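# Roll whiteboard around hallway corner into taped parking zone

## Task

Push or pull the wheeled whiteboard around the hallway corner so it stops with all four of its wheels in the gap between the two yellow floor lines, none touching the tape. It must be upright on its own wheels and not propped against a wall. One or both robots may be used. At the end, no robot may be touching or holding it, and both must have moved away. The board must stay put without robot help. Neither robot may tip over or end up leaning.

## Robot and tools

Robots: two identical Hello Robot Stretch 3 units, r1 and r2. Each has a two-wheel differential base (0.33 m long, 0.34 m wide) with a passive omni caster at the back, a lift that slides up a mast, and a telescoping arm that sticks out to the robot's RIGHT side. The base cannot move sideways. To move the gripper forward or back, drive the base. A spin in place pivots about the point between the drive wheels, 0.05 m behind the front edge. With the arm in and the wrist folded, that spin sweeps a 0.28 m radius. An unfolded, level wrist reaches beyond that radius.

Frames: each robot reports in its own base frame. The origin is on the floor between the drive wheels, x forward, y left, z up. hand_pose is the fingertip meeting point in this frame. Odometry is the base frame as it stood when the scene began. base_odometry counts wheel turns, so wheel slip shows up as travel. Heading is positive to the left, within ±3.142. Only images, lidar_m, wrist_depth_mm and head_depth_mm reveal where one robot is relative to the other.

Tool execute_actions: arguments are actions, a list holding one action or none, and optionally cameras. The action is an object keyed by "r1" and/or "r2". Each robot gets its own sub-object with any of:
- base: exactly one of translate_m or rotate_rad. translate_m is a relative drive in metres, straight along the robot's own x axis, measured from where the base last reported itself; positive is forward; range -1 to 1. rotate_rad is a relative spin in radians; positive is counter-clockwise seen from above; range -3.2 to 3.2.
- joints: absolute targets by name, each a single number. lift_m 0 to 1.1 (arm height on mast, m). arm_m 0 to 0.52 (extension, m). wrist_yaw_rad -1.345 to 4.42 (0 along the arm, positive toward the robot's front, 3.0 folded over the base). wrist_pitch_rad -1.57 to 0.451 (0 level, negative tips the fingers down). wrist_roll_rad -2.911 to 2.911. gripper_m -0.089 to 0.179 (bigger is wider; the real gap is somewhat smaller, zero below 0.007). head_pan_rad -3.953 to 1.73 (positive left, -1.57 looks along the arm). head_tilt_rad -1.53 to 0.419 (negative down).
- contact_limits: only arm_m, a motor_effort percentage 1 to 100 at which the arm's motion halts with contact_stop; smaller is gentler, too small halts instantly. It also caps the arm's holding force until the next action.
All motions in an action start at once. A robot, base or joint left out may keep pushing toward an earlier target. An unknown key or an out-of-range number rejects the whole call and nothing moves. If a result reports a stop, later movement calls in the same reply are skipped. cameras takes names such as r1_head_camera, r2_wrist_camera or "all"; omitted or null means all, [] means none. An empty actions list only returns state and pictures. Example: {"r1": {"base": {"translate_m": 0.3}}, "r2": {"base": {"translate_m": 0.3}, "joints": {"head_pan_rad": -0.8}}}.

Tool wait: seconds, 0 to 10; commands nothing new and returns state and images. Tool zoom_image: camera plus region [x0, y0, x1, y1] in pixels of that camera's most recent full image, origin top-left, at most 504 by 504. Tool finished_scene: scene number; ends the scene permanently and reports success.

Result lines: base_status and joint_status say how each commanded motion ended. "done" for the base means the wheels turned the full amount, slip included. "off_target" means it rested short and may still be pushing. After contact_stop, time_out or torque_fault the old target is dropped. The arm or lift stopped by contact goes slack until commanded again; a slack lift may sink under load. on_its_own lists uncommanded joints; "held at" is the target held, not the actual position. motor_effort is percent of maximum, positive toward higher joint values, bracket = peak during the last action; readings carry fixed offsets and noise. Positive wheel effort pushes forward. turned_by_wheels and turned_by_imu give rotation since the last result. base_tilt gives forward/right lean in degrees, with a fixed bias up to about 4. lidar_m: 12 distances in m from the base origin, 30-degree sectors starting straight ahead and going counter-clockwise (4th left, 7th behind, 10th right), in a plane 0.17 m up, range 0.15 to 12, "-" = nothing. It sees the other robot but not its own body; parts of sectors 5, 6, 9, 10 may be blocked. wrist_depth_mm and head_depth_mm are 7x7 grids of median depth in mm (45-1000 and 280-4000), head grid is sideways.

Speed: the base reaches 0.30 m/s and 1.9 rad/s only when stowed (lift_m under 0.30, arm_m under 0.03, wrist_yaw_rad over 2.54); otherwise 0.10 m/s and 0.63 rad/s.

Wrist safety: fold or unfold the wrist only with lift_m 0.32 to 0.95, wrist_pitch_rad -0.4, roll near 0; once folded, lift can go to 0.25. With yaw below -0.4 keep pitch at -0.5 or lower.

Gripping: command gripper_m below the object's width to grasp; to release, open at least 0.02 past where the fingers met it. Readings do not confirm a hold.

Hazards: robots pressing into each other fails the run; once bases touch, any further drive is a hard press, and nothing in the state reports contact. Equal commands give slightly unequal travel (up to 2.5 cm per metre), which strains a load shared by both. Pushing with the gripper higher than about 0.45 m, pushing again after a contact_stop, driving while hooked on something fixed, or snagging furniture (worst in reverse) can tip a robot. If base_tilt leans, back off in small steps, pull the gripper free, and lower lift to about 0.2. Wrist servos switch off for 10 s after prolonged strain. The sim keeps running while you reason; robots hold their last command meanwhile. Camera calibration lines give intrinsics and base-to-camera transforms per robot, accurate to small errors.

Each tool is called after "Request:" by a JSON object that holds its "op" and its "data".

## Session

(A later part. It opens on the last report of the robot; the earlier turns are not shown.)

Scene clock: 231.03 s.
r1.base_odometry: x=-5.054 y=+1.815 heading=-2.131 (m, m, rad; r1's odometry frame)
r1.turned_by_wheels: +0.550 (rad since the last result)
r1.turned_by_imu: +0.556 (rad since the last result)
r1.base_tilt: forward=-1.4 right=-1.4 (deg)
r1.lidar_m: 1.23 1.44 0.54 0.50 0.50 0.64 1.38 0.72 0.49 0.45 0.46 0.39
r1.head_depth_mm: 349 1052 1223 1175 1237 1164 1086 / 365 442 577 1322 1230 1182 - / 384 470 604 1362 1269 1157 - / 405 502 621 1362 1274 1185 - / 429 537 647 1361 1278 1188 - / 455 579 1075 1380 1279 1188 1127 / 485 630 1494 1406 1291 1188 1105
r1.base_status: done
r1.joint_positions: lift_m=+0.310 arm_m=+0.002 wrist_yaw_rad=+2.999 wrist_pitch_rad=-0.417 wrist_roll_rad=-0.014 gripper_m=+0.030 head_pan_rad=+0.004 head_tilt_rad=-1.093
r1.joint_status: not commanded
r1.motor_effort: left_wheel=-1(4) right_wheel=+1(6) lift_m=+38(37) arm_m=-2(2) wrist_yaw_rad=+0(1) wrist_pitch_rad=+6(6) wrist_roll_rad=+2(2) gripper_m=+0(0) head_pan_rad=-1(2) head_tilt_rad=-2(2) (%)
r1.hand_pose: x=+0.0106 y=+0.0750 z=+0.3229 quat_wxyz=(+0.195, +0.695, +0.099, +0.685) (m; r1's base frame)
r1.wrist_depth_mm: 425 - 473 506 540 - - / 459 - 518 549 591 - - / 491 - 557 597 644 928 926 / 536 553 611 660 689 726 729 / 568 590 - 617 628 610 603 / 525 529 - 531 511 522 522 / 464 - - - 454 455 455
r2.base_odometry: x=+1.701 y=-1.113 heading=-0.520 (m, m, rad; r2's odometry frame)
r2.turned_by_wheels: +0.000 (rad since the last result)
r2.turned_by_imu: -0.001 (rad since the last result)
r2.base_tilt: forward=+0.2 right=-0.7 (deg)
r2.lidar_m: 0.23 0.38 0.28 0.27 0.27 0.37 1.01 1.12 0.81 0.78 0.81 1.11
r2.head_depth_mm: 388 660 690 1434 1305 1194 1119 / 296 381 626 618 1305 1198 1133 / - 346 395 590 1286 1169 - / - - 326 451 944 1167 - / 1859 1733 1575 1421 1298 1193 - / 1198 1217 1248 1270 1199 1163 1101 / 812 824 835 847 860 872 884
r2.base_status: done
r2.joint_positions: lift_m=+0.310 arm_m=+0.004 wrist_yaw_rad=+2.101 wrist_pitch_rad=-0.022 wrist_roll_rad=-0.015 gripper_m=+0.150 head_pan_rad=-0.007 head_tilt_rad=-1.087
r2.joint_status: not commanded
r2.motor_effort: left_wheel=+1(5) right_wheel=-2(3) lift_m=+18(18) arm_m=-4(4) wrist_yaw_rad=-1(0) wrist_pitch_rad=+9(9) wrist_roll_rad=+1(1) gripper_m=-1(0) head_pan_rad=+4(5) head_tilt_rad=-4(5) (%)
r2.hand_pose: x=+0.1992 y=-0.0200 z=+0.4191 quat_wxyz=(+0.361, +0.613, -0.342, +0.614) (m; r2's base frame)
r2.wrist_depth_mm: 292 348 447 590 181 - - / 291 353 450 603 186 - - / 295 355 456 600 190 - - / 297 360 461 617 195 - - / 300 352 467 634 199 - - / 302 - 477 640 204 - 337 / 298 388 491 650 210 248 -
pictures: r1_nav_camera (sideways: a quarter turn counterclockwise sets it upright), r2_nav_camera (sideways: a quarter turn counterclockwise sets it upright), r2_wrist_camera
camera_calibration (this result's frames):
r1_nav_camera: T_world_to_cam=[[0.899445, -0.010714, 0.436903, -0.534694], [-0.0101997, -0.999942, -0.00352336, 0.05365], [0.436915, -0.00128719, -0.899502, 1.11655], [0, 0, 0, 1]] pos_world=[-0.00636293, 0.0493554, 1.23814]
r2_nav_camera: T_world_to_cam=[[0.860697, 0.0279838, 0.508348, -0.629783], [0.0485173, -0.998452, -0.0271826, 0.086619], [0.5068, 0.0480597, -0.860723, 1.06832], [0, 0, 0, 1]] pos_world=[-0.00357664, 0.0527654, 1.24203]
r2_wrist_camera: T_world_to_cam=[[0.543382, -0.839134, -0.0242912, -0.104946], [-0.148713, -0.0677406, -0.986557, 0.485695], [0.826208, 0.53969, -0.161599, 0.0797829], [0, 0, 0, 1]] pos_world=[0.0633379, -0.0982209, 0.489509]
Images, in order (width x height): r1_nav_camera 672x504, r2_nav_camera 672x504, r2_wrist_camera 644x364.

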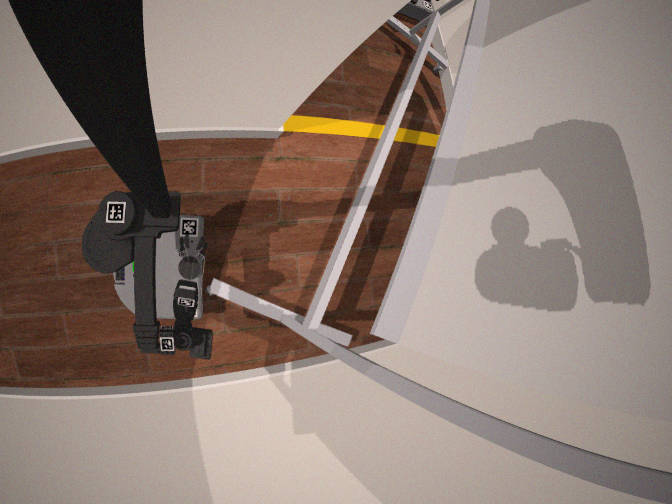

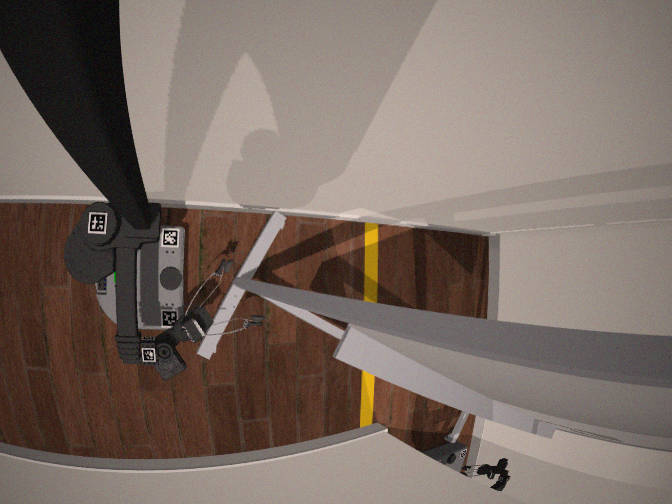

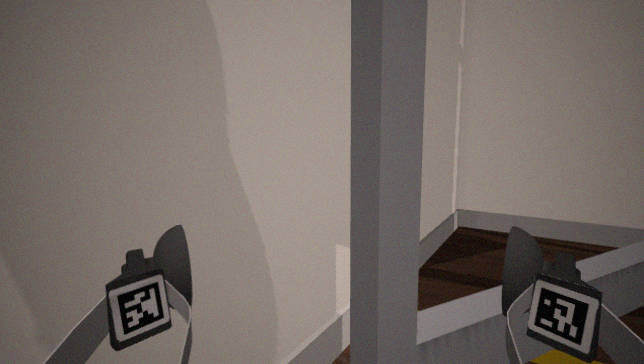

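Request:
{"op": "execute_actions", "data": {"actions": [{"r2":{"base":{"translate_m":0.09}}}], "cameras": []}}

Request:
{"op": "execute_actions", "data": {"actions": [{"r2":{"joints":{"gripper_m":0.0}}}], "cameras": []}}

Request:
{"op": "execute_actions", "data": {"actions": [{"r2":{"base":{"translate_m":-0.2}},"r1":{"base":{"translate_m":0.2}}}], "cameras": ["r2_wrist_camera","r2_nav_camera","r1_nav_camera"]}}

Scene clock: 233.33 s.
r1.base_odometry: x=-5.054 y=+1.815 heading=-2.131 (m, m, rad; r1's odometry frame)
r1.turned_by_wheels: +0.000 (rad since the last result)
r1.turned_by_imu: +0.000 (rad since the last result)
r1.base_tilt: forward=-1.4 right=-1.4 (deg)
r1.lidar_m: 1.24 1.45 0.54 0.50 0.50 0.64 1.38 0.73 0.49 0.45 0.46 0.39
r1.head_depth_mm: 349 1049 1226 1173 1236 1165 1079 / 366 442 578 1322 1236 1180 - / 384 469 604 1359 1265 1155 - / 405 502 620 1355 1277 1185 - / 429 539 648 1361 1278 1192 - / 455 581 1075 1381 1283 1185 1129 / 485 632 1490 1410 1290 1190 1106
r1.base_status: not commanded
r1.joint_positions: lift_m=+0.310 arm_m=+0.002 wrist_yaw_rad=+2.999 wrist_pitch_rad=-0.417 wrist_roll_rad=-0.014 gripper_m=+0.030 head_pan_rad=+0.004 head_tilt_rad=-1.093
r1.joint_status: not commanded
r1.motor_effort: left_wheel=-1(1) right_wheel=+0(1) lift_m=+37(37) arm_m=-2(2) wrist_yaw_rad=+0(0) wrist_pitch_rad=+6(6) wrist_roll_rad=+2(2) gripper_m=+1(1) head_pan_rad=-1(1) head_tilt_rad=-2(3) (%)
r1.hand_pose: x=+0.0106 y=+0.0750 z=+0.3229 quat_wxyz=(+0.195, +0.695, +0.099, +0.685) (m; r1's base frame)
r1.wrist_depth_mm: 425 - 480 507 538 - - / 456 - 519 553 603 - - / 492 - 566 610 657 916 918 / 537 559 616 652 708 724 729 / 565 588 - 608 627 606 607 / 533 533 - 530 501 516 520 / 462 - - - 452 451 459
r2.base_odometry: x=+1.779 y=-1.157 heading=-0.520 (m, m, rad; r2's odometry frame)
r2.turned_by_wheels: +0.000 (rad since the last result)
r2.turned_by_imu: +0.000 (rad since the last result)
r2.base_tilt: forward=+0.2 right=-0.8 (deg)
r2.lidar_m: 0.15 0.38 0.28 0.27 0.28 0.37 1.01 1.12 0.82 0.78 0.81 1.11
r2.head_depth_mm: - 364 638 1383 1300 1199 1123 / - - 340 576 1257 1198 1067 / - - - 403 921 1203 - / - - - - 386 1100 - / 1790 1735 1577 1421 1299 1167 - / 1196 1224 1248 1279 1184 1155 1101 / 816 829 837 850 862 874 886
r2.base_status: done
r2.joint_positions: lift_m=+0.310 arm_m=+0.004 wrist_yaw_rad=+2.101 wrist_pitch_rad=-0.022 wrist_roll_rad=-0.015 gripper_m=+0.150 head_pan_rad=-0.007 head_tilt_rad=-1.087
r2.joint_status: not commanded
r2.motor_effort: left_wheel=+1(6) right_wheel=-2(3) lift_m=+19(18) arm_m=-4(5) wrist_yaw_rad=-1(1) wrist_pitch_rad=+9(9) wrist_roll_rad=+1(1) gripper_m=+0(1) head_pan_rad=+5(5) head_tilt_rad=-5(5) (%)
r2.hand_pose: x=+0.1992 y=-0.0200 z=+0.4191 quat_wxyz=(+0.361, +0.613, -0.342, +0.614) (m; r2's base frame)
r2.wrist_depth_mm: 290 348 400 111 - - - / 294 352 404 113 - - - / 296 359 411 116 - - - / 299 362 414 118 - - - / 300 356 434 121 - - - / 303 - 439 123 - - - / 299 387 447 126 802 208 -
pictures: none
No camera images: the call's "cameras" was empty. Leave "cameras" out to get every camera's image.

Scene clock: 235.33 s.
r1.base_odometry: x=-5.054 y=+1.815 heading=-2.131 (m, m, rad; r1's odometry frame)
r1.turned_by_wheels: +0.000 (rad since the last result)
r1.turned_by_imu: +0.000 (rad since the last result)
r1.base_tilt: forward=-1.4 right=-1.4 (deg)
r1.lidar_m: 1.24 1.44 0.54 0.50 0.51 0.64 1.38 0.72 0.48 0.45 0.45 0.39
r1.head_depth_mm: 349 1052 1223 1169 1239 1166 1081 / 366 441 578 1321 1236 1186 - / 385 470 603 1359 1266 1159 - / 405 501 621 1356 1275 1191 - / 429 539 646 1363 1279 1191 - / 455 580 1078 1380 1288 1188 1127 / 486 629 1481 1405 1289 1188 1109
r1.base_status: not commanded
r1.joint_positions: lift_m=+0.310 arm_m=+0.002 wrist_yaw_rad=+2.999 wrist_pitch_rad=-0.417 wrist_roll_rad=-0.014 gripper_m=+0.030 head_pan_rad=+0.004 head_tilt_rad=-1.093
r1.joint_status: not commanded
r1.motor_effort: left_wheel=-1(1) right_wheel=+1(1) lift_m=+38(37) arm_m=-2(1) wrist_yaw_rad=+0(1) wrist_pitch_rad=+6(6) wrist_roll_rad=+2(2) gripper_m=+1(0) head_pan_rad=-2(1) head_tilt_rad=-2(2) (%)
r1.hand_pose: x=+0.0106 y=+0.0750 z=+0.3229 quat_wxyz=(+0.195, +0.695, +0.099, +0.685) (m; r1's base frame)
r1.wrist_depth_mm: 424 - 470 510 545 - - / 463 - 512 542 588 - - / 487 - 561 616 658 928 920 / 532 560 617 666 709 728 730 / 569 595 - 614 630 611 606 / 535 531 - 526 508 528 522 / 460 - - - 456 461 455
r2.base_odometry: x=+1.779 y=-1.157 heading=-0.520 (m, m, rad; r2's odometry frame)
r2.turned_by_wheels: +0.000 (rad since the last result)
r2.turned_by_imu: +0.000 (rad since the last result)
r2.base_tilt: forward=+0.2 right=-0.7 (deg)
r2.lidar_m: 0.15 0.38 0.28 0.27 0.28 0.37 1.01 1.12 0.81 0.78 0.81 1.10
r2.head_depth_mm: - 363 637 1371 1307 1201 1115 / - - 340 577 1250 1195 1056 / - - - 403 918 1202 - / - - - - 388 1103 - / 1790 1747 1573 1429 1295 1166 - / 1194 1227 1249 1271 1182 1154 1100 / 817 827 837 849 863 874 885
r2.base_status: not commanded
r2.joint_positions: lift_m=+0.310 arm_m=+0.004 wrist_yaw_rad=+2.148 wrist_pitch_rad=-0.022 wrist_roll_rad=-0.015 gripper_m=+0.001 head_pan_rad=-0.007 head_tilt_rad=-1.087
r2.joint_status: all done
r2.on_its_own: wrist_yaw_rad is at rest, and its effort (-28) is outside its rest range (-12 to +12)
r2.motor_effort: left_wheel=+6(6) right_wheel=+0(2) lift_m=+18(18) arm_m=+1(4) wrist_yaw_rad=-28(29) wrist_pitch_rad=+9(8) wrist_roll_rad=+1(1) gripper_m=-28(100) head_pan_rad=+5(4) head_tilt_rad=-5(4) (%)
r2.hand_pose: x=+0.1929 y=-0.0094 z=+0.4191 quat_wxyz=(+0.347, +0.621, -0.327, +0.623) (m; r2's base frame)
r2.wrist_depth_mm: 282 338 409 107 874 - - / 285 340 428 110 901 - - / 286 342 433 112 941 - - / 292 344 439 114 967 - - / 293 352 435 117 - - - / 295 355 417 120 - - - / 299 359 475 123 751 798 218
pictures: none
No camera images: the call's "cameras" was empty. Leave "cameras" out to get every camera's image.

Scene clock: 238.60 s.
r1.base_odometry: x=-5.160 y=+1.646 heading=-2.131 (m, m, rad; r1's odometry frame)
r1.turned_by_wheels: +0.000 (rad since the last result)
r1.turned_by_imu: -0.079 (rad since the last result)
r1.base_tilt: forward=-1.5 right=-1.4 (deg)
r1.lidar_m: 0.34 1.25 1.51 0.53 0.53 0.65 1.23 0.75 0.46 0.42 0.42 0.51
r1.head_depth_mm: 876 935 1013 1103 1186 1156 1083 / 303 408 1339 1365 1264 1185 - / 1274 1521 1464 1337 1238 1179 - / 347 428 577 1357 1254 1182 - / 327 407 538 987 1284 1191 - / 336 420 562 1349 1286 1188 1122 / 346 435 588 1361 1298 1189 1112
r1.base_status: done
r1.joint_positions: lift_m=+0.310 arm_m=+0.002 wrist_yaw_rad=+2.999 wrist_pitch_rad=-0.417 wrist_roll_rad=-0.014 gripper_m=+0.030 head_pan_rad=+0.004 head_tilt_rad=-1.093
r1.joint_status: not commanded
r1.motor_effort: left_wheel=+9(14) right_wheel=+13(28) lift_m=+38(37) arm_m=-1(1) wrist_yaw_rad=+0(0) wrist_pitch_rad=+6(6) wrist_roll_rad=+2(2) gripper_m=+0(0) head_pan_rad=-1(1) head_tilt_rad=-2(2) (%)
r1.hand_pose: x=+0.0106 y=+0.0750 z=+0.3229 quat_wxyz=(+0.195, +0.695, +0.099, +0.685) (m; r1's base frame)
r1.wrist_depth_mm: 435 - 511 558 - - 476 / 472 - 553 612 - - - / 498 - 601 653 919 929 923 / 543 573 649 689 737 721 751 / 578 599 - 618 620 599 611 / 528 530 - 525 511 526 515 / 460 - - - 458 455 459
r2.base_odometry: x=+1.605 y=-1.058 heading=-0.520 (m, m, rad; r2's odometry frame)
r2.turned_by_wheels: +0.000 (rad since the last result)
r2.turned_by_imu: +0.002 (rad since the last result)
r2.base_tilt: forward=+0.2 right=-0.7 (deg)
r2.lidar_m: 0.18 0.38 0.28 0.26 0.27 0.37 1.01 1.12 0.82 0.79 0.81 0.18
r2.head_depth_mm: - - 667 1388 1312 1196 1107 / 1940 - - 583 1277 1198 1131 / 1930 1766 1602 328 484 1176 - / 1941 1766 1582 1429 1304 1169 - / 1904 1739 1571 1422 1300 1167 - / 1179 1209 1237 1259 1178 1152 1104 / 806 818 830 843 858 869 884
r2.base_status: done
r2.joint_positions: lift_m=+0.310 arm_m=+0.004 wrist_yaw_rad=+2.014 wrist_pitch_rad=-0.020 wrist_roll_rad=-0.015 gripper_m=+0.001 head_pan_rad=-0.007 head_tilt_rad=-1.087
r2.joint_status: not commanded
r2.on_its_own: wrist_yaw_rad is held at +2.023, not at your +2.100, by its stall guard, which is not easing now
r2.motor_effort: left_wheel=-1(10) right_wheel=-16(28) lift_m=+19(19) arm_m=+0(1) wrist_yaw_rad=+5(36) wrist_pitch_rad=+8(9) wrist_roll_rad=+1(1) gripper_m=-21(27) head_pan_rad=+5(5) head_tilt_rad=-5(4) (%)
r2.hand_pose: x=+0.2097 y=-0.0394 z=+0.4195 quat_wxyz=(+0.387, +0.597, -0.369, +0.598) (m; r2's base frame)
r2.wrist_depth_mm: 307 377 490 113 - - - / 308 377 500 116 - - - / 310 382 509 118 - - - / 313 388 514 121 - - - / 317 391 517 123 - - 491 / 317 393 485 123 131 - 432 / 320 398 561 130 200 245 756
pictures: r1_nav_camera (sideways: a quarter turn counterclockwise sets it upright), r2_nav_camera (sideways: a quarter turn counterclockwise sets it upright), r2_wrist_camera
camera_calibration (this result's frames):
r1_nav_camera: T_world_to_cam=[[0.899444, -0.0107168, 0.436905, -0.534697], [-0.0102027, -0.999942, -0.0035234, 0.0536501], [0.436918, -0.00128851, -0.899501, 1.11655], [0, 0, 0, 1]] pos_world=[-0.00636262, 0.0493554, 1.23814]
r2_nav_camera: T_world_to_cam=[[0.86083, 0.0281389, 0.508115, -0.629481], [0.0486909, -0.998444, -0.0271976, 0.0866374], [0.506559, 0.048153, -0.86086, 1.0685], [0, 0, 0, 1]] pos_world=[-0.00360239, 0.0527637, 1.24204]
r2_wrist_camera: T_world_to_cam=[[0.468089, -0.88335, -0.0242047, -0.112847], [-0.152687, -0.0538696, -0.986805, 0.487813], [0.87039, 0.465609, -0.160091, 0.0688094], [0, 0, 0, 1]] pos_world=[0.0674139, -0.105443, 0.489661]
Images, in order (width x height): r1_nav_camera 672x504, r2_nav_camera 672x504, r2_wrist_camera 644x364.

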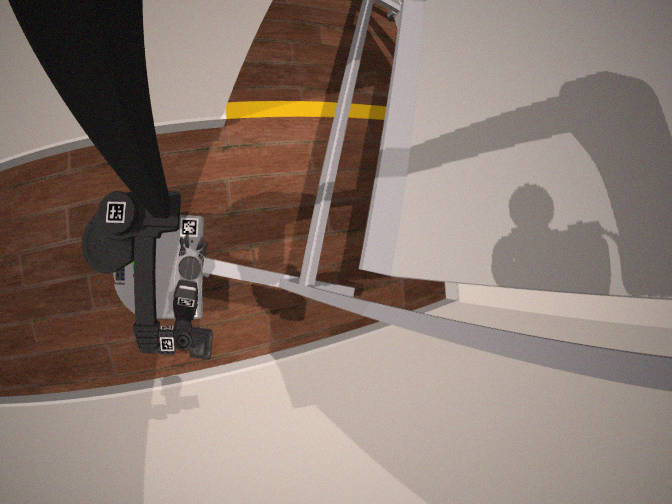

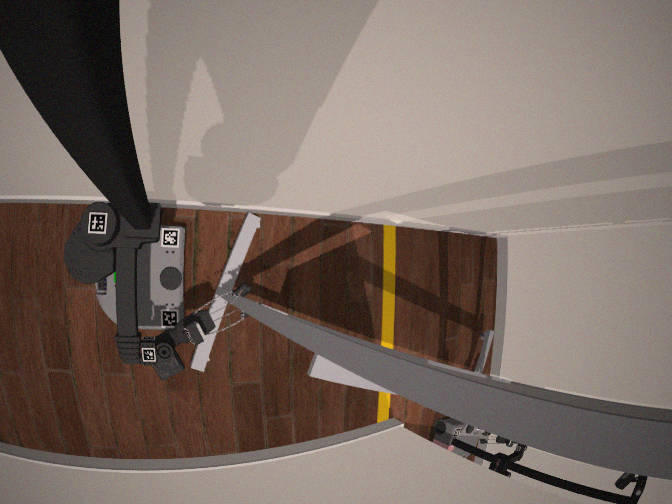

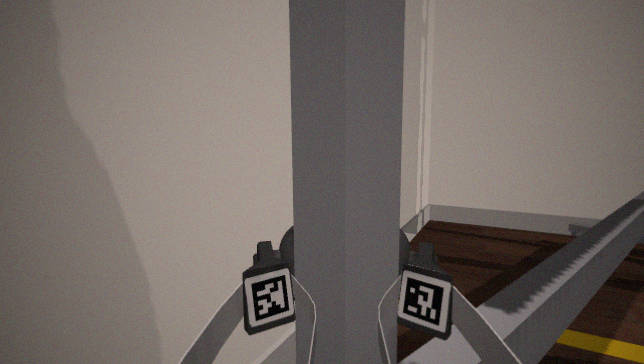

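Request:
{"op": "execute_actions", "data": {"actions": [{"r2":{"base":{"translate_m":-0.07},"joints":{"arm_m":0.06}},"r1":{"base":{"translate_m":0.3}}}], "cameras": ["r2_nav_camera","r1_nav_camera"]}}

Scene clock: 243.07 s.
r1.base_odometry: x=-5.319 y=+1.392 heading=-2.131 (m, m, rad; r1's odometry frame)
r1.turned_by_wheels: +0.000 (rad since the last result)
r1.turned_by_imu: +0.001 (rad since the last result)
r1.base_tilt: forward=-1.5 right=-1.4 (deg)
r1.lidar_m: 0.33 0.95 1.15 1.65 0.65 0.71 1.36 0.65 0.40 0.36 0.36 0.44
r1.head_depth_mm: 755 808 874 950 1041 1109 1075 / 942 1088 1210 1310 1248 1182 - / 919 1156 1453 1372 1274 1183 - / 872 1081 1384 1354 1236 1164 - / 931 1068 544 1342 1264 1194 - / 312 380 496 602 1270 1186 1125 / 309 381 496 602 1278 1193 1107
r1.base_status: done
r1.joint_positions: lift_m=+0.310 arm_m=+0.002 wrist_yaw_rad=+2.999 wrist_pitch_rad=-0.417 wrist_roll_rad=-0.014 gripper_m=+0.030 head_pan_rad=+0.004 head_tilt_rad=-1.093
r1.joint_status: not commanded
r1.motor_effort: left_wheel=+6(16) right_wheel=+17(26) lift_m=+38(37) arm_m=-1(1) wrist_yaw_rad=+0(0) wrist_pitch_rad=+6(6) wrist_roll_rad=+2(2) gripper_m=+0(0) head_pan_rad=-2(2) head_tilt_rad=-2(2) (%)
r1.hand_pose: x=+0.0106 y=+0.0750 z=+0.3229 quat_wxyz=(+0.195, +0.695, +0.099, +0.685) (m; r1's base frame)
r1.wrist_depth_mm: 475 - - - - 500 784 / 520 - - - - - 349 / 550 - 955 962 931 923 853 / 596 619 751 733 747 738 735 / 599 625 - 622 630 607 605 / 531 532 - 522 510 523 522 / 464 - - - 457 455 455
r2.base_odometry: x=+1.545 y=-1.023 heading=-0.520 (m, m, rad; r2's odometry frame)
r2.turned_by_wheels: +0.000 (rad since the last result)
r2.turned_by_imu: +0.001 (rad since the last result)
r2.base_tilt: forward=+0.1 right=-0.7 (deg)
r2.lidar_m: 1.05 0.38 0.27 0.26 0.27 0.37 1.01 1.12 0.81 0.79 0.81 0.17
r2.head_depth_mm: 351 301 - - 1304 1202 1133 / 1437 577 421 397 403 1198 1090 / 1962 1773 1552 1369 945 1101 - / 1972 1767 1575 1422 1301 1167 - / 1922 1739 1575 1420 1299 1164 - / 1182 1202 1230 1261 1236 1152 1103 / 804 817 828 843 854 868 879
r2.base_status: done
r2.joint_positions: lift_m=+0.310 arm_m=+0.060 wrist_yaw_rad=+2.150 wrist_pitch_rad=-0.020 wrist_roll_rad=-0.015 gripper_m=+0.001 head_pan_rad=-0.007 head_tilt_rad=-1.087
r2.joint_status: all done
r2.on_its_own: wrist_yaw_rad is held at +2.153, not at your +2.100, by its stall guard, which is not easing now
r2.motor_effort: left_wheel=+0(5) right_wheel=+7(31) lift_m=+19(18) arm_m=+0(7) wrist_yaw_rad=+2(37) wrist_pitch_rad=+8(8) wrist_roll_rad=+1(1) gripper_m=-20(26) head_pan_rad=+5(5) head_tilt_rad=-4(5) (%)
r2.hand_pose: x=+0.1927 y=-0.0649 z=+0.4196 quat_wxyz=(+0.345, +0.621, -0.327, +0.623) (m; r2's base frame)
r2.wrist_depth_mm: 329 387 486 112 - - - / 329 391 495 114 - - - / 330 396 495 117 - - - / 332 399 503 119 - - - / 336 404 512 122 - - 709 / 339 407 484 122 132 322 - / 345 413 553 127 199 297 786
pictures: r1_nav_camera (sideways: a quarter turn counterclockwise sets it upright), r2_nav_camera (sideways: a quarter turn counterclockwise sets it upright)
camera_calibration (this result's frames):
r1_nav_camera: T_world_to_cam=[[0.899444, -0.0107169, 0.436905, -0.534697], [-0.0102029, -0.999942, -0.0035234, 0.0536501], [0.436918, -0.0012886, -0.899501, 1.11655], [0, 0, 0, 1]] pos_world=[-0.00636261, 0.0493554, 1.23814]
r2_nav_camera: T_world_to_cam=[[0.860972, 0.0281413, 0.507874, -0.629168], [0.0486872, -0.998443, -0.027213, 0.0866575], [0.506317, 0.0481566, -0.861002, 1.06869], [0, 0, 0, 1]] pos_world=[-0.00361936, 0.0527638, 1.24204]
Images, in order (width x height): r1_nav_camera 672x504, r2_nav_camera 672x504.

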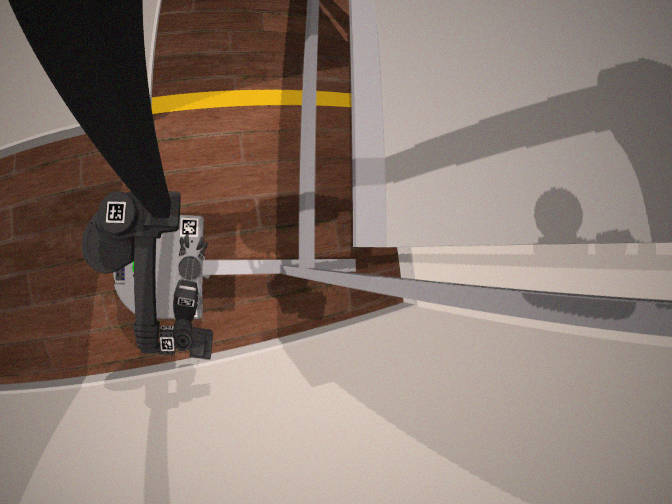

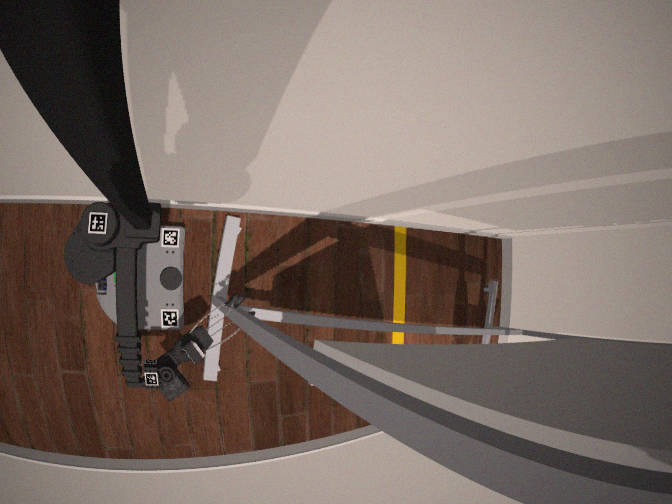

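Request:
{"op": "execute_actions", "data": {"actions": [{"r2":{"joints":{"arm_m":0.11}},"r1":{"base":{"translate_m":0.15}}}], "cameras": []}}

Request:
{"op": "execute_actions", "data": {"actions": [{"r2":{"base":{"translate_m":-0.6}},"r1":{"base":{"translate_m":-0.2}}}], "cameras": ["r2_nav_camera","r1_nav_camera"]}}

Scene clock: 245.67 s.
r1.base_odometry: x=-5.399 y=+1.265 heading=-2.131 (m, m, rad; r1's odometry frame)
r1.turned_by_wheels: +0.000 (rad since the last result)
r1.turned_by_imu: +0.000 (rad since the last result)
r1.base_tilt: forward=-1.4 right=-1.4 (deg)
r1.lidar_m: 0.34 0.80 0.97 1.64 0.69 0.75 1.43 0.60 0.37 0.33 0.33 0.40
r1.head_depth_mm: 694 743 802 872 959 1041 1064 / 821 962 1106 1248 1236 1183 - / 810 998 1308 1382 1269 1184 - / 317 393 567 1333 1233 1167 - / 774 955 1151 1338 1248 1196 - / 733 389 484 589 1273 1185 1125 / 303 370 474 591 1264 1192 1106
r1.base_status: done
r1.joint_positions: lift_m=+0.310 arm_m=+0.002 wrist_yaw_rad=+2.999 wrist_pitch_rad=-0.417 wrist_roll_rad=-0.014 gripper_m=+0.030 head_pan_rad=+0.004 head_tilt_rad=-1.093
r1.joint_status: not commanded
r1.motor_effort: left_wheel=+7(15) right_wheel=+16(26) lift_m=+38(38) arm_m=-1(2) wrist_yaw_rad=+0(1) wrist_pitch_rad=+6(6) wrist_roll_rad=+2(2) gripper_m=+0(1) head_pan_rad=-1(2) head_tilt_rad=-2(2) (%)
r1.hand_pose: x=+0.0106 y=+0.0750 z=+0.3229 quat_wxyz=(+0.195, +0.695, +0.099, +0.685) (m; r1's base frame)
r1.wrist_depth_mm: 558 - - - 650 477 692 / 554 - - - - 904 332 / 583 - 953 938 957 887 743 / 614 704 742 739 739 724 708 / 621 618 - 612 614 607 605 / 536 536 - 529 501 517 524 / 460 - - - 451 461 452
r2.base_odometry: x=+1.545 y=-1.023 heading=-0.520 (m, m, rad; r2's odometry frame)
r2.turned_by_wheels: +0.000 (rad since the last result)
r2.turned_by_imu: +0.001 (rad since the last result)
r2.base_tilt: forward=+0.2 right=-0.6 (deg)
r2.lidar_m: 1.05 0.38 0.27 0.26 0.27 0.37 1.01 1.12 0.82 0.79 0.81 0.17
r2.head_depth_mm: 338 327 324 372 351 1201 1122 / 572 527 489 465 438 1159 1096 / 1945 1744 1534 1389 1284 1088 - / 1957 1776 1580 1428 1298 1169 - / 1941 1746 1572 1427 1299 1167 - / 1181 1207 1233 1263 1243 1154 1108 / 804 815 829 842 854 869 881
r2.base_status: not commanded
r2.joint_positions: lift_m=+0.310 arm_m=+0.110 wrist_yaw_rad=+2.252 wrist_pitch_rad=-0.020 wrist_roll_rad=-0.015 gripper_m=+0.001 head_pan_rad=-0.007 head_tilt_rad=-1.087
r2.joint_status: all done
r2.on_its_own: wrist_yaw_rad is held at +2.235, not at your +2.100, by its stall guard, which is not easing now
r2.motor_effort: left_wheel=+3(7) right_wheel=-2(16) lift_m=+18(18) arm_m=+4(14) wrist_yaw_rad=-10(46) wrist_pitch_rad=+8(8) wrist_roll_rad=+1(1) gripper_m=-20(28) head_pan_rad=+5(6) head_tilt_rad=-4(5) (%)
r2.hand_pose: x=+0.1773 y=-0.0935 z=+0.4196 quat_wxyz=(+0.313, +0.637, -0.295, +0.640) (m; r2's base frame)
r2.wrist_depth_mm: 348 406 492 112 877 - - / 353 412 503 115 898 - - / 356 417 507 117 946 - - / 359 419 519 120 969 - - / 364 431 521 122 - - - / 367 430 502 122 134 315 - / 370 436 567 128 200 318 799
pictures: none
No camera images: the call's "cameras" was empty. Leave "cameras" out to get every camera's image.

Scene clock: 253.00 s.
r1.base_odometry: x=-5.293 y=+1.434 heading=-2.131 (m, m, rad; r1's odometry frame)
r1.turned_by_wheels: +0.000 (rad since the last result)
r1.turned_by_imu: +0.000 (rad since the last result)
r1.base_tilt: forward=-1.5 right=-1.5 (deg)
r1.lidar_m: 0.85 1.00 0.69 0.83 0.58 0.70 1.34 0.66 0.41 0.37 0.37 0.45
r1.head_depth_mm: 774 828 896 976 1072 1119 1083 / 979 1114 1237 1320 1266 1181 - / 1019 1254 1478 1379 1270 1189 - / 1001 1225 1485 1385 1273 1185 - / 978 1202 1475 1391 1280 1195 - / 966 1173 1477 1395 1282 1187 1123 / 946 1149 1443 1385 1275 1193 1106
r1.base_status: done
r1.joint_positions: lift_m=+0.310 arm_m=+0.002 wrist_yaw_rad=+2.999 wrist_pitch_rad=-0.417 wrist_roll_rad=-0.014 gripper_m=+0.030 head_pan_rad=+0.004 head_tilt_rad=-1.093
r1.joint_status: not commanded
r1.motor_effort: left_wheel=+1(5) right_wheel=-2(9) lift_m=+37(37) arm_m=-1(2) wrist_yaw_rad=+0(0) wrist_pitch_rad=+6(6) wrist_roll_rad=+2(2) gripper_m=+0(0) head_pan_rad=-1(1) head_tilt_rad=-2(2) (%)
r1.hand_pose: x=+0.0106 y=+0.0750 z=+0.3229 quat_wxyz=(+0.195, +0.695, +0.099, +0.685) (m; r1's base frame)
r1.wrist_depth_mm: 471 - - - - 660 871 / 507 - - - - - 895 / 544 - 946 944 944 762 843 / 578 602 745 736 724 740 738 / 599 621 - 615 616 607 600 / 532 527 - 527 505 517 519 / 462 - - - 455 454 452
r2.base_odometry: x=+1.024 y=-0.726 heading=-0.519 (m, m, rad; r2's odometry frame)
r2.turned_by_wheels: +0.000 (rad since the last result)
r2.turned_by_imu: +0.006 (rad since the last result)
r2.base_tilt: forward=+0.2 right=-0.7 (deg)
r2.lidar_m: 1.02 0.37 0.27 0.26 0.27 0.37 1.03 1.78 0.82 0.79 0.26 0.25
r2.head_depth_mm: 592 576 563 576 597 1171 1111 / 1867 1713 1563 1399 1128 1120 1109 / 1907 1743 1579 1426 1296 1182 - / 1988 1764 1577 1427 1306 1164 - / 1929 1738 1575 1425 1298 1181 - / 1150 1176 1205 1238 1219 1166 1102 / 787 802 812 829 845 862 873
r2.base_status: done
r2.joint_positions: lift_m=+0.310 arm_m=+0.110 wrist_yaw_rad=+1.866 wrist_pitch_rad=-0.018 wrist_roll_rad=-0.015 gripper_m=+0.001 head_pan_rad=-0.007 head_tilt_rad=-1.087
r2.joint_status: not commanded
r2.on_its_own: wrist_yaw_rad is held at +1.865, not at your +2.100, by its stall guard, which is not easing now; right_wheel is at rest, and its effort (-22) is outside its rest range (-18 to +18)
r2.motor_effort: left_wheel=+3(4) right_wheel=-22(50) lift_m=+19(19) arm_m=+1(5) wrist_yaw_rad=+0(48) wrist_pitch_rad=+7(8) wrist_roll_rad=+1(1) gripper_m=-23(30) head_pan_rad=+5(4) head_tilt_rad=-3(5) (%)
r2.hand_pose: x=+0.2234 y=-0.1806 z=+0.4202 quat_wxyz=(+0.430, +0.567, -0.413, +0.569) (m; r2's base frame)
r2.wrist_depth_mm: 438 550 786 116 705 - - / 439 559 792 118 - - - / 440 554 802 120 - - - / 440 558 793 123 - - - / 447 567 796 125 531 - - / 451 575 777 126 124 - - / 450 578 749 131 255 803 803
pictures: r1_nav_camera (sideways: a quarter turn counterclockwise sets it upright), r2_nav_camera (sideways: a quarter turn counterclockwise sets it upright)
camera_calibration (this result's frames):
r1_nav_camera: T_world_to_cam=[[0.899442, -0.0107209, 0.436908, -0.534701], [-0.0102073, -0.999942, -0.00352345, 0.0536502], [0.43692, -0.0012905, -0.899499, 1.11655], [0, 0, 0, 1]] pos_world=[-0.00636218, 0.0493555, 1.23814]
r2_nav_camera: T_world_to_cam=[[0.861044, 0.0281478, 0.507751, -0.629009], [0.0486913, -0.998443, -0.0272209, 0.0866677], [0.506194, 0.0481614, -0.861074, 1.06878], [0, 0, 0, 1]] pos_world=[-0.0036283, 0.0527638, 1.24204]
Images, in order (width x height): r1_nav_camera 672x504, r2_nav_camera 672x504.

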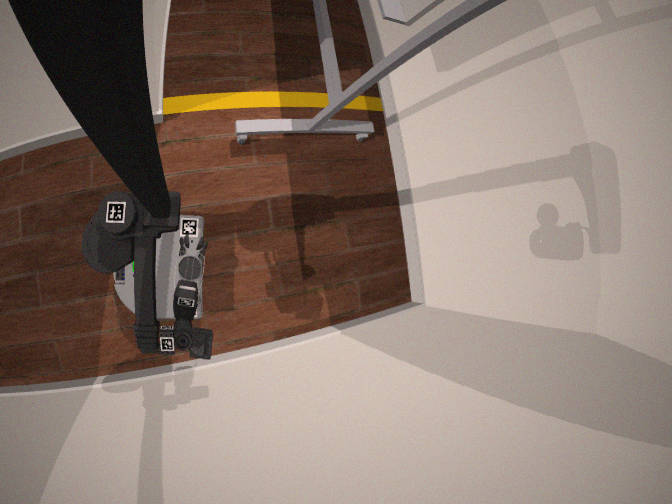

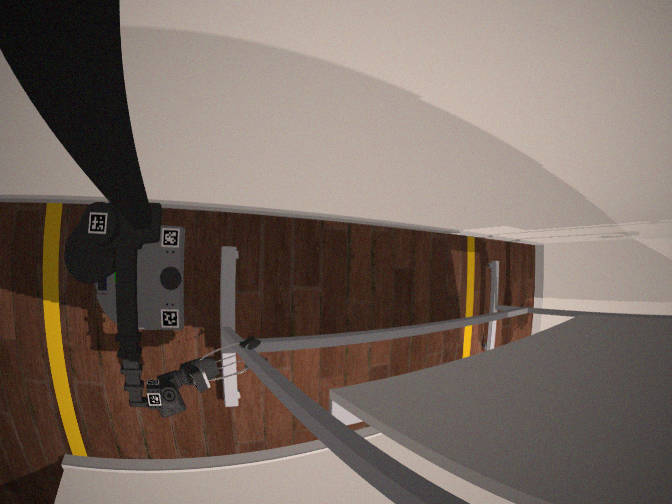

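Request:
{"op": "execute_actions", "data": {"actions": [{"r2":{"base":{"translate_m":-0.43}},"r1":{"joints":{"head_pan_rad":1.2}}}], "cameras": ["r2_nav_camera","r1_nav_camera"]}}

Scene clock: 258.43 s.
r1.base_odometry: x=-5.293 y=+1.434 heading=-2.131 (m, m, rad; r1's odometry frame)
r1.turned_by_wheels: +0.000 (rad since the last result)
r1.turned_by_imu: +0.001 (rad since the last result)
r1.base_tilt: forward=-1.4 right=-1.4 (deg)
r1.lidar_m: 0.85 1.00 1.02 0.83 0.58 0.70 1.34 0.66 0.41 0.37 0.37 0.45
r1.head_depth_mm: 1265 1444 1497 1378 1257 1161 1082 / 1441 1604 1509 1376 1260 1162 1084 / 1670 1674 1516 1380 1268 1169 1101 / 1817 1620 1509 1385 1271 - - / 1878 1698 1495 1392 1281 - - / 1875 1709 1546 1403 1295 - 1078 / 1944 1734 1547 1089 - 1208 1084
r1.base_status: not commanded
r1.joint_positions: lift_m=+0.310 arm_m=+0.002 wrist_yaw_rad=+2.999 wrist_pitch_rad=-0.417 wrist_roll_rad=-0.014 gripper_m=+0.030 head_pan_rad=+1.193 head_tilt_rad=-1.093
r1.joint_status: all done
r1.motor_effort: left_wheel=+0(1) right_wheel=-1(1) lift_m=+37(38) arm_m=-1(1) wrist_yaw_rad=+0(0) wrist_pitch_rad=+6(6) wrist_roll_rad=+2(2) gripper_m=+0(0) head_pan_rad=+2(29) head_tilt_rad=-3(2) (%)
r1.hand_pose: x=+0.0106 y=+0.0750 z=+0.3229 quat_wxyz=(+0.195, +0.695, +0.099, +0.685) (m; r1's base frame)
r1.wrist_depth_mm: 465 - - - - - 888 / 508 - - - - - 889 / 543 - 964 921 947 916 876 / 577 622 751 751 747 759 748 / 606 617 - 617 617 612 608 / 537 531 - 530 509 522 520 / 457 - - - 461 449 456
r2.base_odometry: x=+0.650 y=-0.513 heading=-0.518 (m, m, rad; r2's odometry frame)
r2.turned_by_wheels: +0.001 (rad since the last result)
r2.turned_by_imu: +0.023 (rad since the last result)
r2.base_tilt: forward=+0.2 right=-0.7 (deg)
r2.lidar_m: 0.97 0.38 0.28 0.27 0.28 0.39 1.17 1.72 1.28 0.78 0.27 0.27
r2.head_depth_mm: 669 652 634 1377 1255 1186 1112 / 1876 1742 1536 1392 1271 1169 1106 / 1948 1777 1588 1425 1307 1172 - / 1961 1770 1576 1426 1299 1165 - / 1810 1710 1558 1422 1307 1180 - / 1079 1122 1162 1219 1233 1164 1101 / 759 782 804 827 853 880 903
r2.base_status: done
r2.joint_positions: lift_m=+0.310 arm_m=+0.110 wrist_yaw_rad=+1.769 wrist_pitch_rad=-0.017 wrist_roll_rad=-0.015 gripper_m=+0.001 head_pan_rad=-0.007 head_tilt_rad=-1.087
r2.joint_status: not commanded
r2.on_its_own: wrist_yaw_rad is held at +1.766, not at your +2.100, by its stall guard, which is not easing now; right_wheel is at rest, and its effort (-29) is outside its rest range (-18 to +18)
r2.motor_effort: left_wheel=+4(6) right_wheel=-29(63) lift_m=+18(18) arm_m=+1(1) wrist_yaw_rad=-2(23) wrist_pitch_rad=+7(7) wrist_roll_rad=+1(1) gripper_m=-22(26) head_pan_rad=+4(4) head_tilt_rad=-4(4) (%)
r2.hand_pose: x=+0.2294 y=-0.2045 z=+0.4204 quat_wxyz=(+0.456, +0.547, -0.440, +0.547) (m; r2's base frame)
r2.wrist_depth_mm: 478 617 882 115 788 - - / 475 606 910 117 - - - / 478 622 902 120 - - - / 482 626 923 123 - - - / 481 627 930 124 - - - / 485 634 844 126 125 - 975 / 486 635 765 130 722 797 792
pictures: r1_nav_camera (sideways: a quarter turn counterclockwise sets it upright), r2_nav_camera (sideways: a quarter turn counterclockwise sets it upright)
camera_calibration (this result's frames):
r1_nav_camera: T_world_to_cam=[[0.345436, 0.830533, 0.436908, -0.531321], [0.923971, -0.382445, -0.00352344, 0.0479517], [0.164167, 0.404908, -0.899499, 1.11821], [0, 0, 0, 1]] pos_world=[-0.044342, 0.00684657, 1.23814]
r2_nav_camera: T_world_to_cam=[[0.861044, 0.0281478, 0.507751, -0.629008], [0.0486914, -0.998443, -0.0272209, 0.0866677], [0.506194, 0.0481615, -0.861074, 1.06878], [0, 0, 0, 1]] pos_world=[-0.00362831, 0.0527638, 1.24204]
Images, in order (width x height): r1_nav_camera 672x504, r2_nav_camera 672x504.

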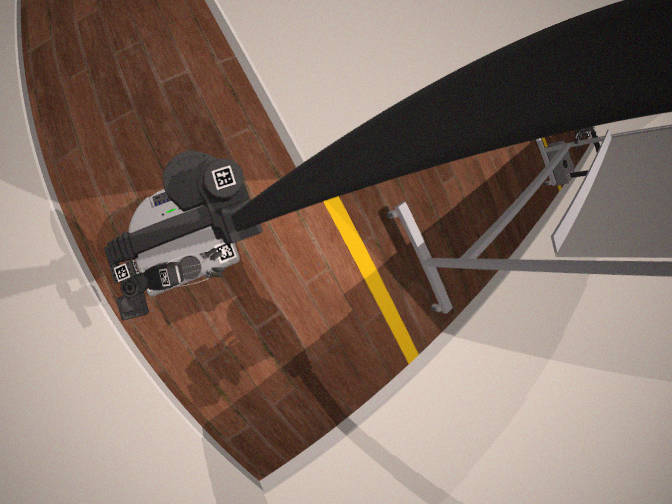

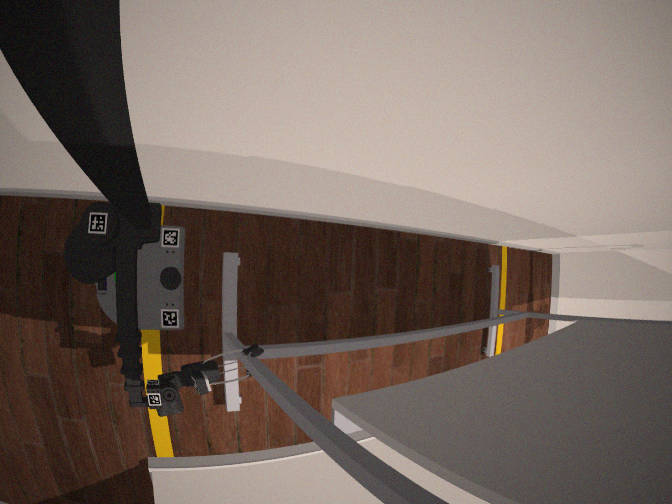

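Request:
{"op": "execute_actions", "data": {"actions": [{"r2":{"joints":{"gripper_m":0.15,"wrist_yaw_rad":1.75}}}], "cameras": []}}

Request:
{"op": "execute_actions", "data": {"actions": [{"r2":{"base":{"translate_m":-0.4}}}], "cameras": ["r2_nav_camera"]}}

Scene clock: 260.63 s.
r1.base_odometry: x=-5.293 y=+1.434 heading=-2.131 (m, m, rad; r1's odometry frame)
r1.turned_by_wheels: +0.000 (rad since the last result)
r1.turned_by_imu: +0.000 (rad since the last result)
r1.base_tilt: forward=-1.4 right=-1.3 (deg)
r1.lidar_m: 0.85 1.00 1.02 0.83 0.58 0.70 1.34 0.66 0.41 0.37 0.37 0.45
r1.head_depth_mm: 1260 1442 1497 1374 1254 1160 1081 / 1438 1600 1508 1372 1265 1166 1077 / 1663 1685 1512 1380 1270 1172 1102 / 1802 1625 1500 1390 1273 - - / 1872 1701 1487 1391 1282 - - / 1882 1711 1544 1389 1302 - 1085 / 1938 1718 1550 1084 - 1204 1088
r1.base_status: not commanded
r1.joint_positions: lift_m=+0.310 arm_m=+0.002 wrist_yaw_rad=+2.999 wrist_pitch_rad=-0.417 wrist_roll_rad=-0.014 gripper_m=+0.030 head_pan_rad=+1.193 head_tilt_rad=-1.093
r1.joint_status: not commanded
r1.motor_effort: left_wheel=+0(0) right_wheel=-1(1) lift_m=+37(38) arm_m=-2(2) wrist_yaw_rad=+0(0) wrist_pitch_rad=+6(6) wrist_roll_rad=+2(2) gripper_m=+0(1) head_pan_rad=+2(2) head_tilt_rad=-2(2) (%)
r1.hand_pose: x=+0.0106 y=+0.0750 z=+0.3229 quat_wxyz=(+0.195, +0.695, +0.099, +0.685) (m; r1's base frame)
r1.wrist_depth_mm: 468 - - - - - 878 / 509 - - - - - 894 / 549 - 924 916 910 920 877 / 579 613 746 746 745 747 710 / 608 630 - 615 622 623 600 / 535 531 - 526 509 520 519 / 460 - - - 455 456 454
r2.base_odometry: x=+0.650 y=-0.513 heading=-0.519 (m, m, rad; r2's odometry frame)
r2.turned_by_wheels: -0.001 (rad since the last result)
r2.turned_by_imu: -0.001 (rad since the last result)
r2.base_tilt: forward=+0.2 right=-0.7 (deg)
r2.lidar_m: 0.98 0.38 0.28 0.27 0.28 0.39 1.16 1.72 1.28 0.78 0.27 0.28
r2.head_depth_mm: 680 664 647 1391 1298 1176 1113 / 1912 1749 1567 1391 1267 1157 1108 / 1951 1768 1580 1428 1307 1171 - / 1972 1776 1581 1427 1298 1165 - / 1829 1709 1562 1423 1299 1181 - / 1082 1127 1170 1221 1228 1161 1103 / 762 783 806 831 852 878 903
r2.base_status: not commanded
r2.joint_positions: lift_m=+0.310 arm_m=+0.110 wrist_yaw_rad=+1.752 wrist_pitch_rad=-0.017 wrist_roll_rad=-0.015 gripper_m=+0.150 head_pan_rad=-0.006 head_tilt_rad=-1.087
r2.joint_status: all done
r2.motor_effort: left_wheel=+0(6) right_wheel=+0(41) lift_m=+18(18) arm_m=+1(1) wrist_yaw_rad=-1(18) wrist_pitch_rad=+7(7) wrist_roll_rad=+1(1) gripper_m=-1(97) head_pan_rad=+5(4) head_tilt_rad=-5(4) (%)
r2.hand_pose: x=+0.2303 y=-0.2089 z=+0.4203 quat_wxyz=(+0.461, +0.543, -0.444, +0.543) (m; r2's base frame)
r2.wrist_depth_mm: 482 640 958 114 793 - - / 482 631 954 117 - - - / 487 632 929 119 - - - / 487 635 954 121 - - - / 495 611 969 124 - - - / 493 - 955 127 - - 916 / 481 680 813 130 757 767 -
pictures: none
No camera images: the call's "cameras" was empty. Leave "cameras" out to get every camera's image.

Scene clock: 265.87 s.
r1.base_odometry: x=-5.293 y=+1.434 heading=-2.131 (m, m, rad; r1's odometry frame)
r1.turned_by_wheels: +0.000 (rad since the last result)
r1.turned_by_imu: +0.001 (rad since the last result)
r1.base_tilt: forward=-1.4 right=-1.4 (deg)
r1.lidar_m: 0.85 1.00 1.02 0.83 0.58 0.70 1.34 0.66 0.41 0.37 0.37 0.45
r1.head_depth_mm: 1264 1436 1500 1376 1263 1164 1083 / 1439 1605 1507 1378 1266 1166 1086 / 1667 1674 1509 1388 1270 1169 1099 / 1801 1627 1502 1391 1278 - - / 1883 1704 1493 1400 1277 - - / 1901 1719 1547 1397 1302 - 1080 / 1932 1714 1553 1084 - 1204 1083
r1.base_status: not commanded
r1.joint_positions: lift_m=+0.310 arm_m=+0.002 wrist_yaw_rad=+2.999 wrist_pitch_rad=-0.417 wrist_roll_rad=-0.014 gripper_m=+0.030 head_pan_rad=+1.193 head_tilt_rad=-1.093
r1.joint_status: not commanded
r1.motor_effort: left_wheel=+0(0) right_wheel=-1(2) lift_m=+37(38) arm_m=-1(2) wrist_yaw_rad=+0(0) wrist_pitch_rad=+6(6) wrist_roll_rad=+2(2) gripper_m=+1(1) head_pan_rad=+2(3) head_tilt_rad=-3(2) (%)
r1.hand_pose: x=+0.0106 y=+0.0750 z=+0.3229 quat_wxyz=(+0.195, +0.695, +0.099, +0.685) (m; r1's base frame)
r1.wrist_depth_mm: 469 - - - - - 905 / 502 - - - - - 899 / 539 - 953 919 931 912 873 / 581 617 757 741 738 750 726 / 598 614 - 605 626 607 604 / 535 543 - 529 512 525 518 / 459 - - - 459 458 455
r2.base_odometry: x=+0.303 y=-0.314 heading=-0.519 (m, m, rad; r2's odometry frame)
r2.turned_by_wheels: +0.000 (rad since the last result)
r2.turned_by_imu: +0.004 (rad since the last result)
r2.base_tilt: forward=+0.2 right=-0.7 (deg)
r2.lidar_m: 1.00 0.39 0.29 0.28 0.29 0.41 1.22 1.31 1.27 0.91 0.81 0.62
r2.head_depth_mm: 678 737 1572 1423 1307 1208 1108 / 1949 1746 1185 1375 1298 1197 1109 / 2028 1768 1580 1430 1305 1195 - / 2011 1770 1578 1421 1302 1195 - / 1856 1711 1559 1420 1299 1190 - / 1105 1152 1200 1251 1246 1174 1113 / 781 802 827 854 878 906 934
r2.base_status: done
r2.joint_positions: lift_m=+0.310 arm_m=+0.110 wrist_yaw_rad=+1.751 wrist_pitch_rad=-0.017 wrist_roll_rad=-0.015 gripper_m=+0.150 head_pan_rad=-0.006 head_tilt_rad=-1.087
r2.joint_status: not commanded
r2.motor_effort: left_wheel=-1(4) right_wheel=+1(5) lift_m=+18(18) arm_m=+1(1) wrist_yaw_rad=-1(1) wrist_pitch_rad=+7(7) wrist_roll_rad=+1(1) gripper_m=-1(1) head_pan_rad=+4(5) head_tilt_rad=-4(3) (%)
r2.hand_pose: x=+0.2303 y=-0.2090 z=+0.4203 quat_wxyz=(+0.461, +0.543, -0.444, +0.543) (m; r2's base frame)
r2.wrist_depth_mm: 495 640 956 - 902 - - / 495 637 945 - - - - / 498 631 959 - - - - / 498 636 956 - - - - / 495 620 979 - - - - / 503 - 960 - - - 894 / 484 678 771 812 793 756 -
pictures: r2_nav_camera (sideways: a quarter turn counterclockwise sets it upright)
camera_calibration (this result's frames):
r2_nav_camera: T_world_to_cam=[[0.861043, 0.0281715, 0.507751, -0.629008], [0.0487189, -0.998442, -0.0272209, 0.0866676], [0.506193, 0.0481754, -0.861074, 1.06878], [0, 0, 0, 1]] pos_world=[-0.00362977, 0.0527635, 1.24204]
Images, in order (width x height): r2_nav_camera 672x504.

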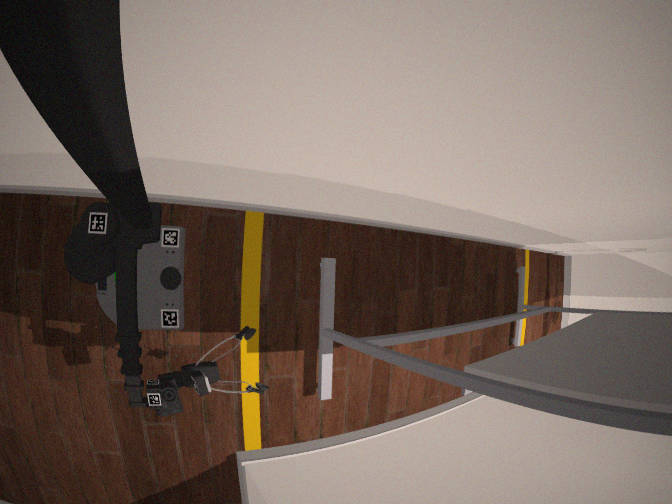

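Request:
{"op": "finished_scene", "data": {"scene": 2}}

The scene is finished: the task was done.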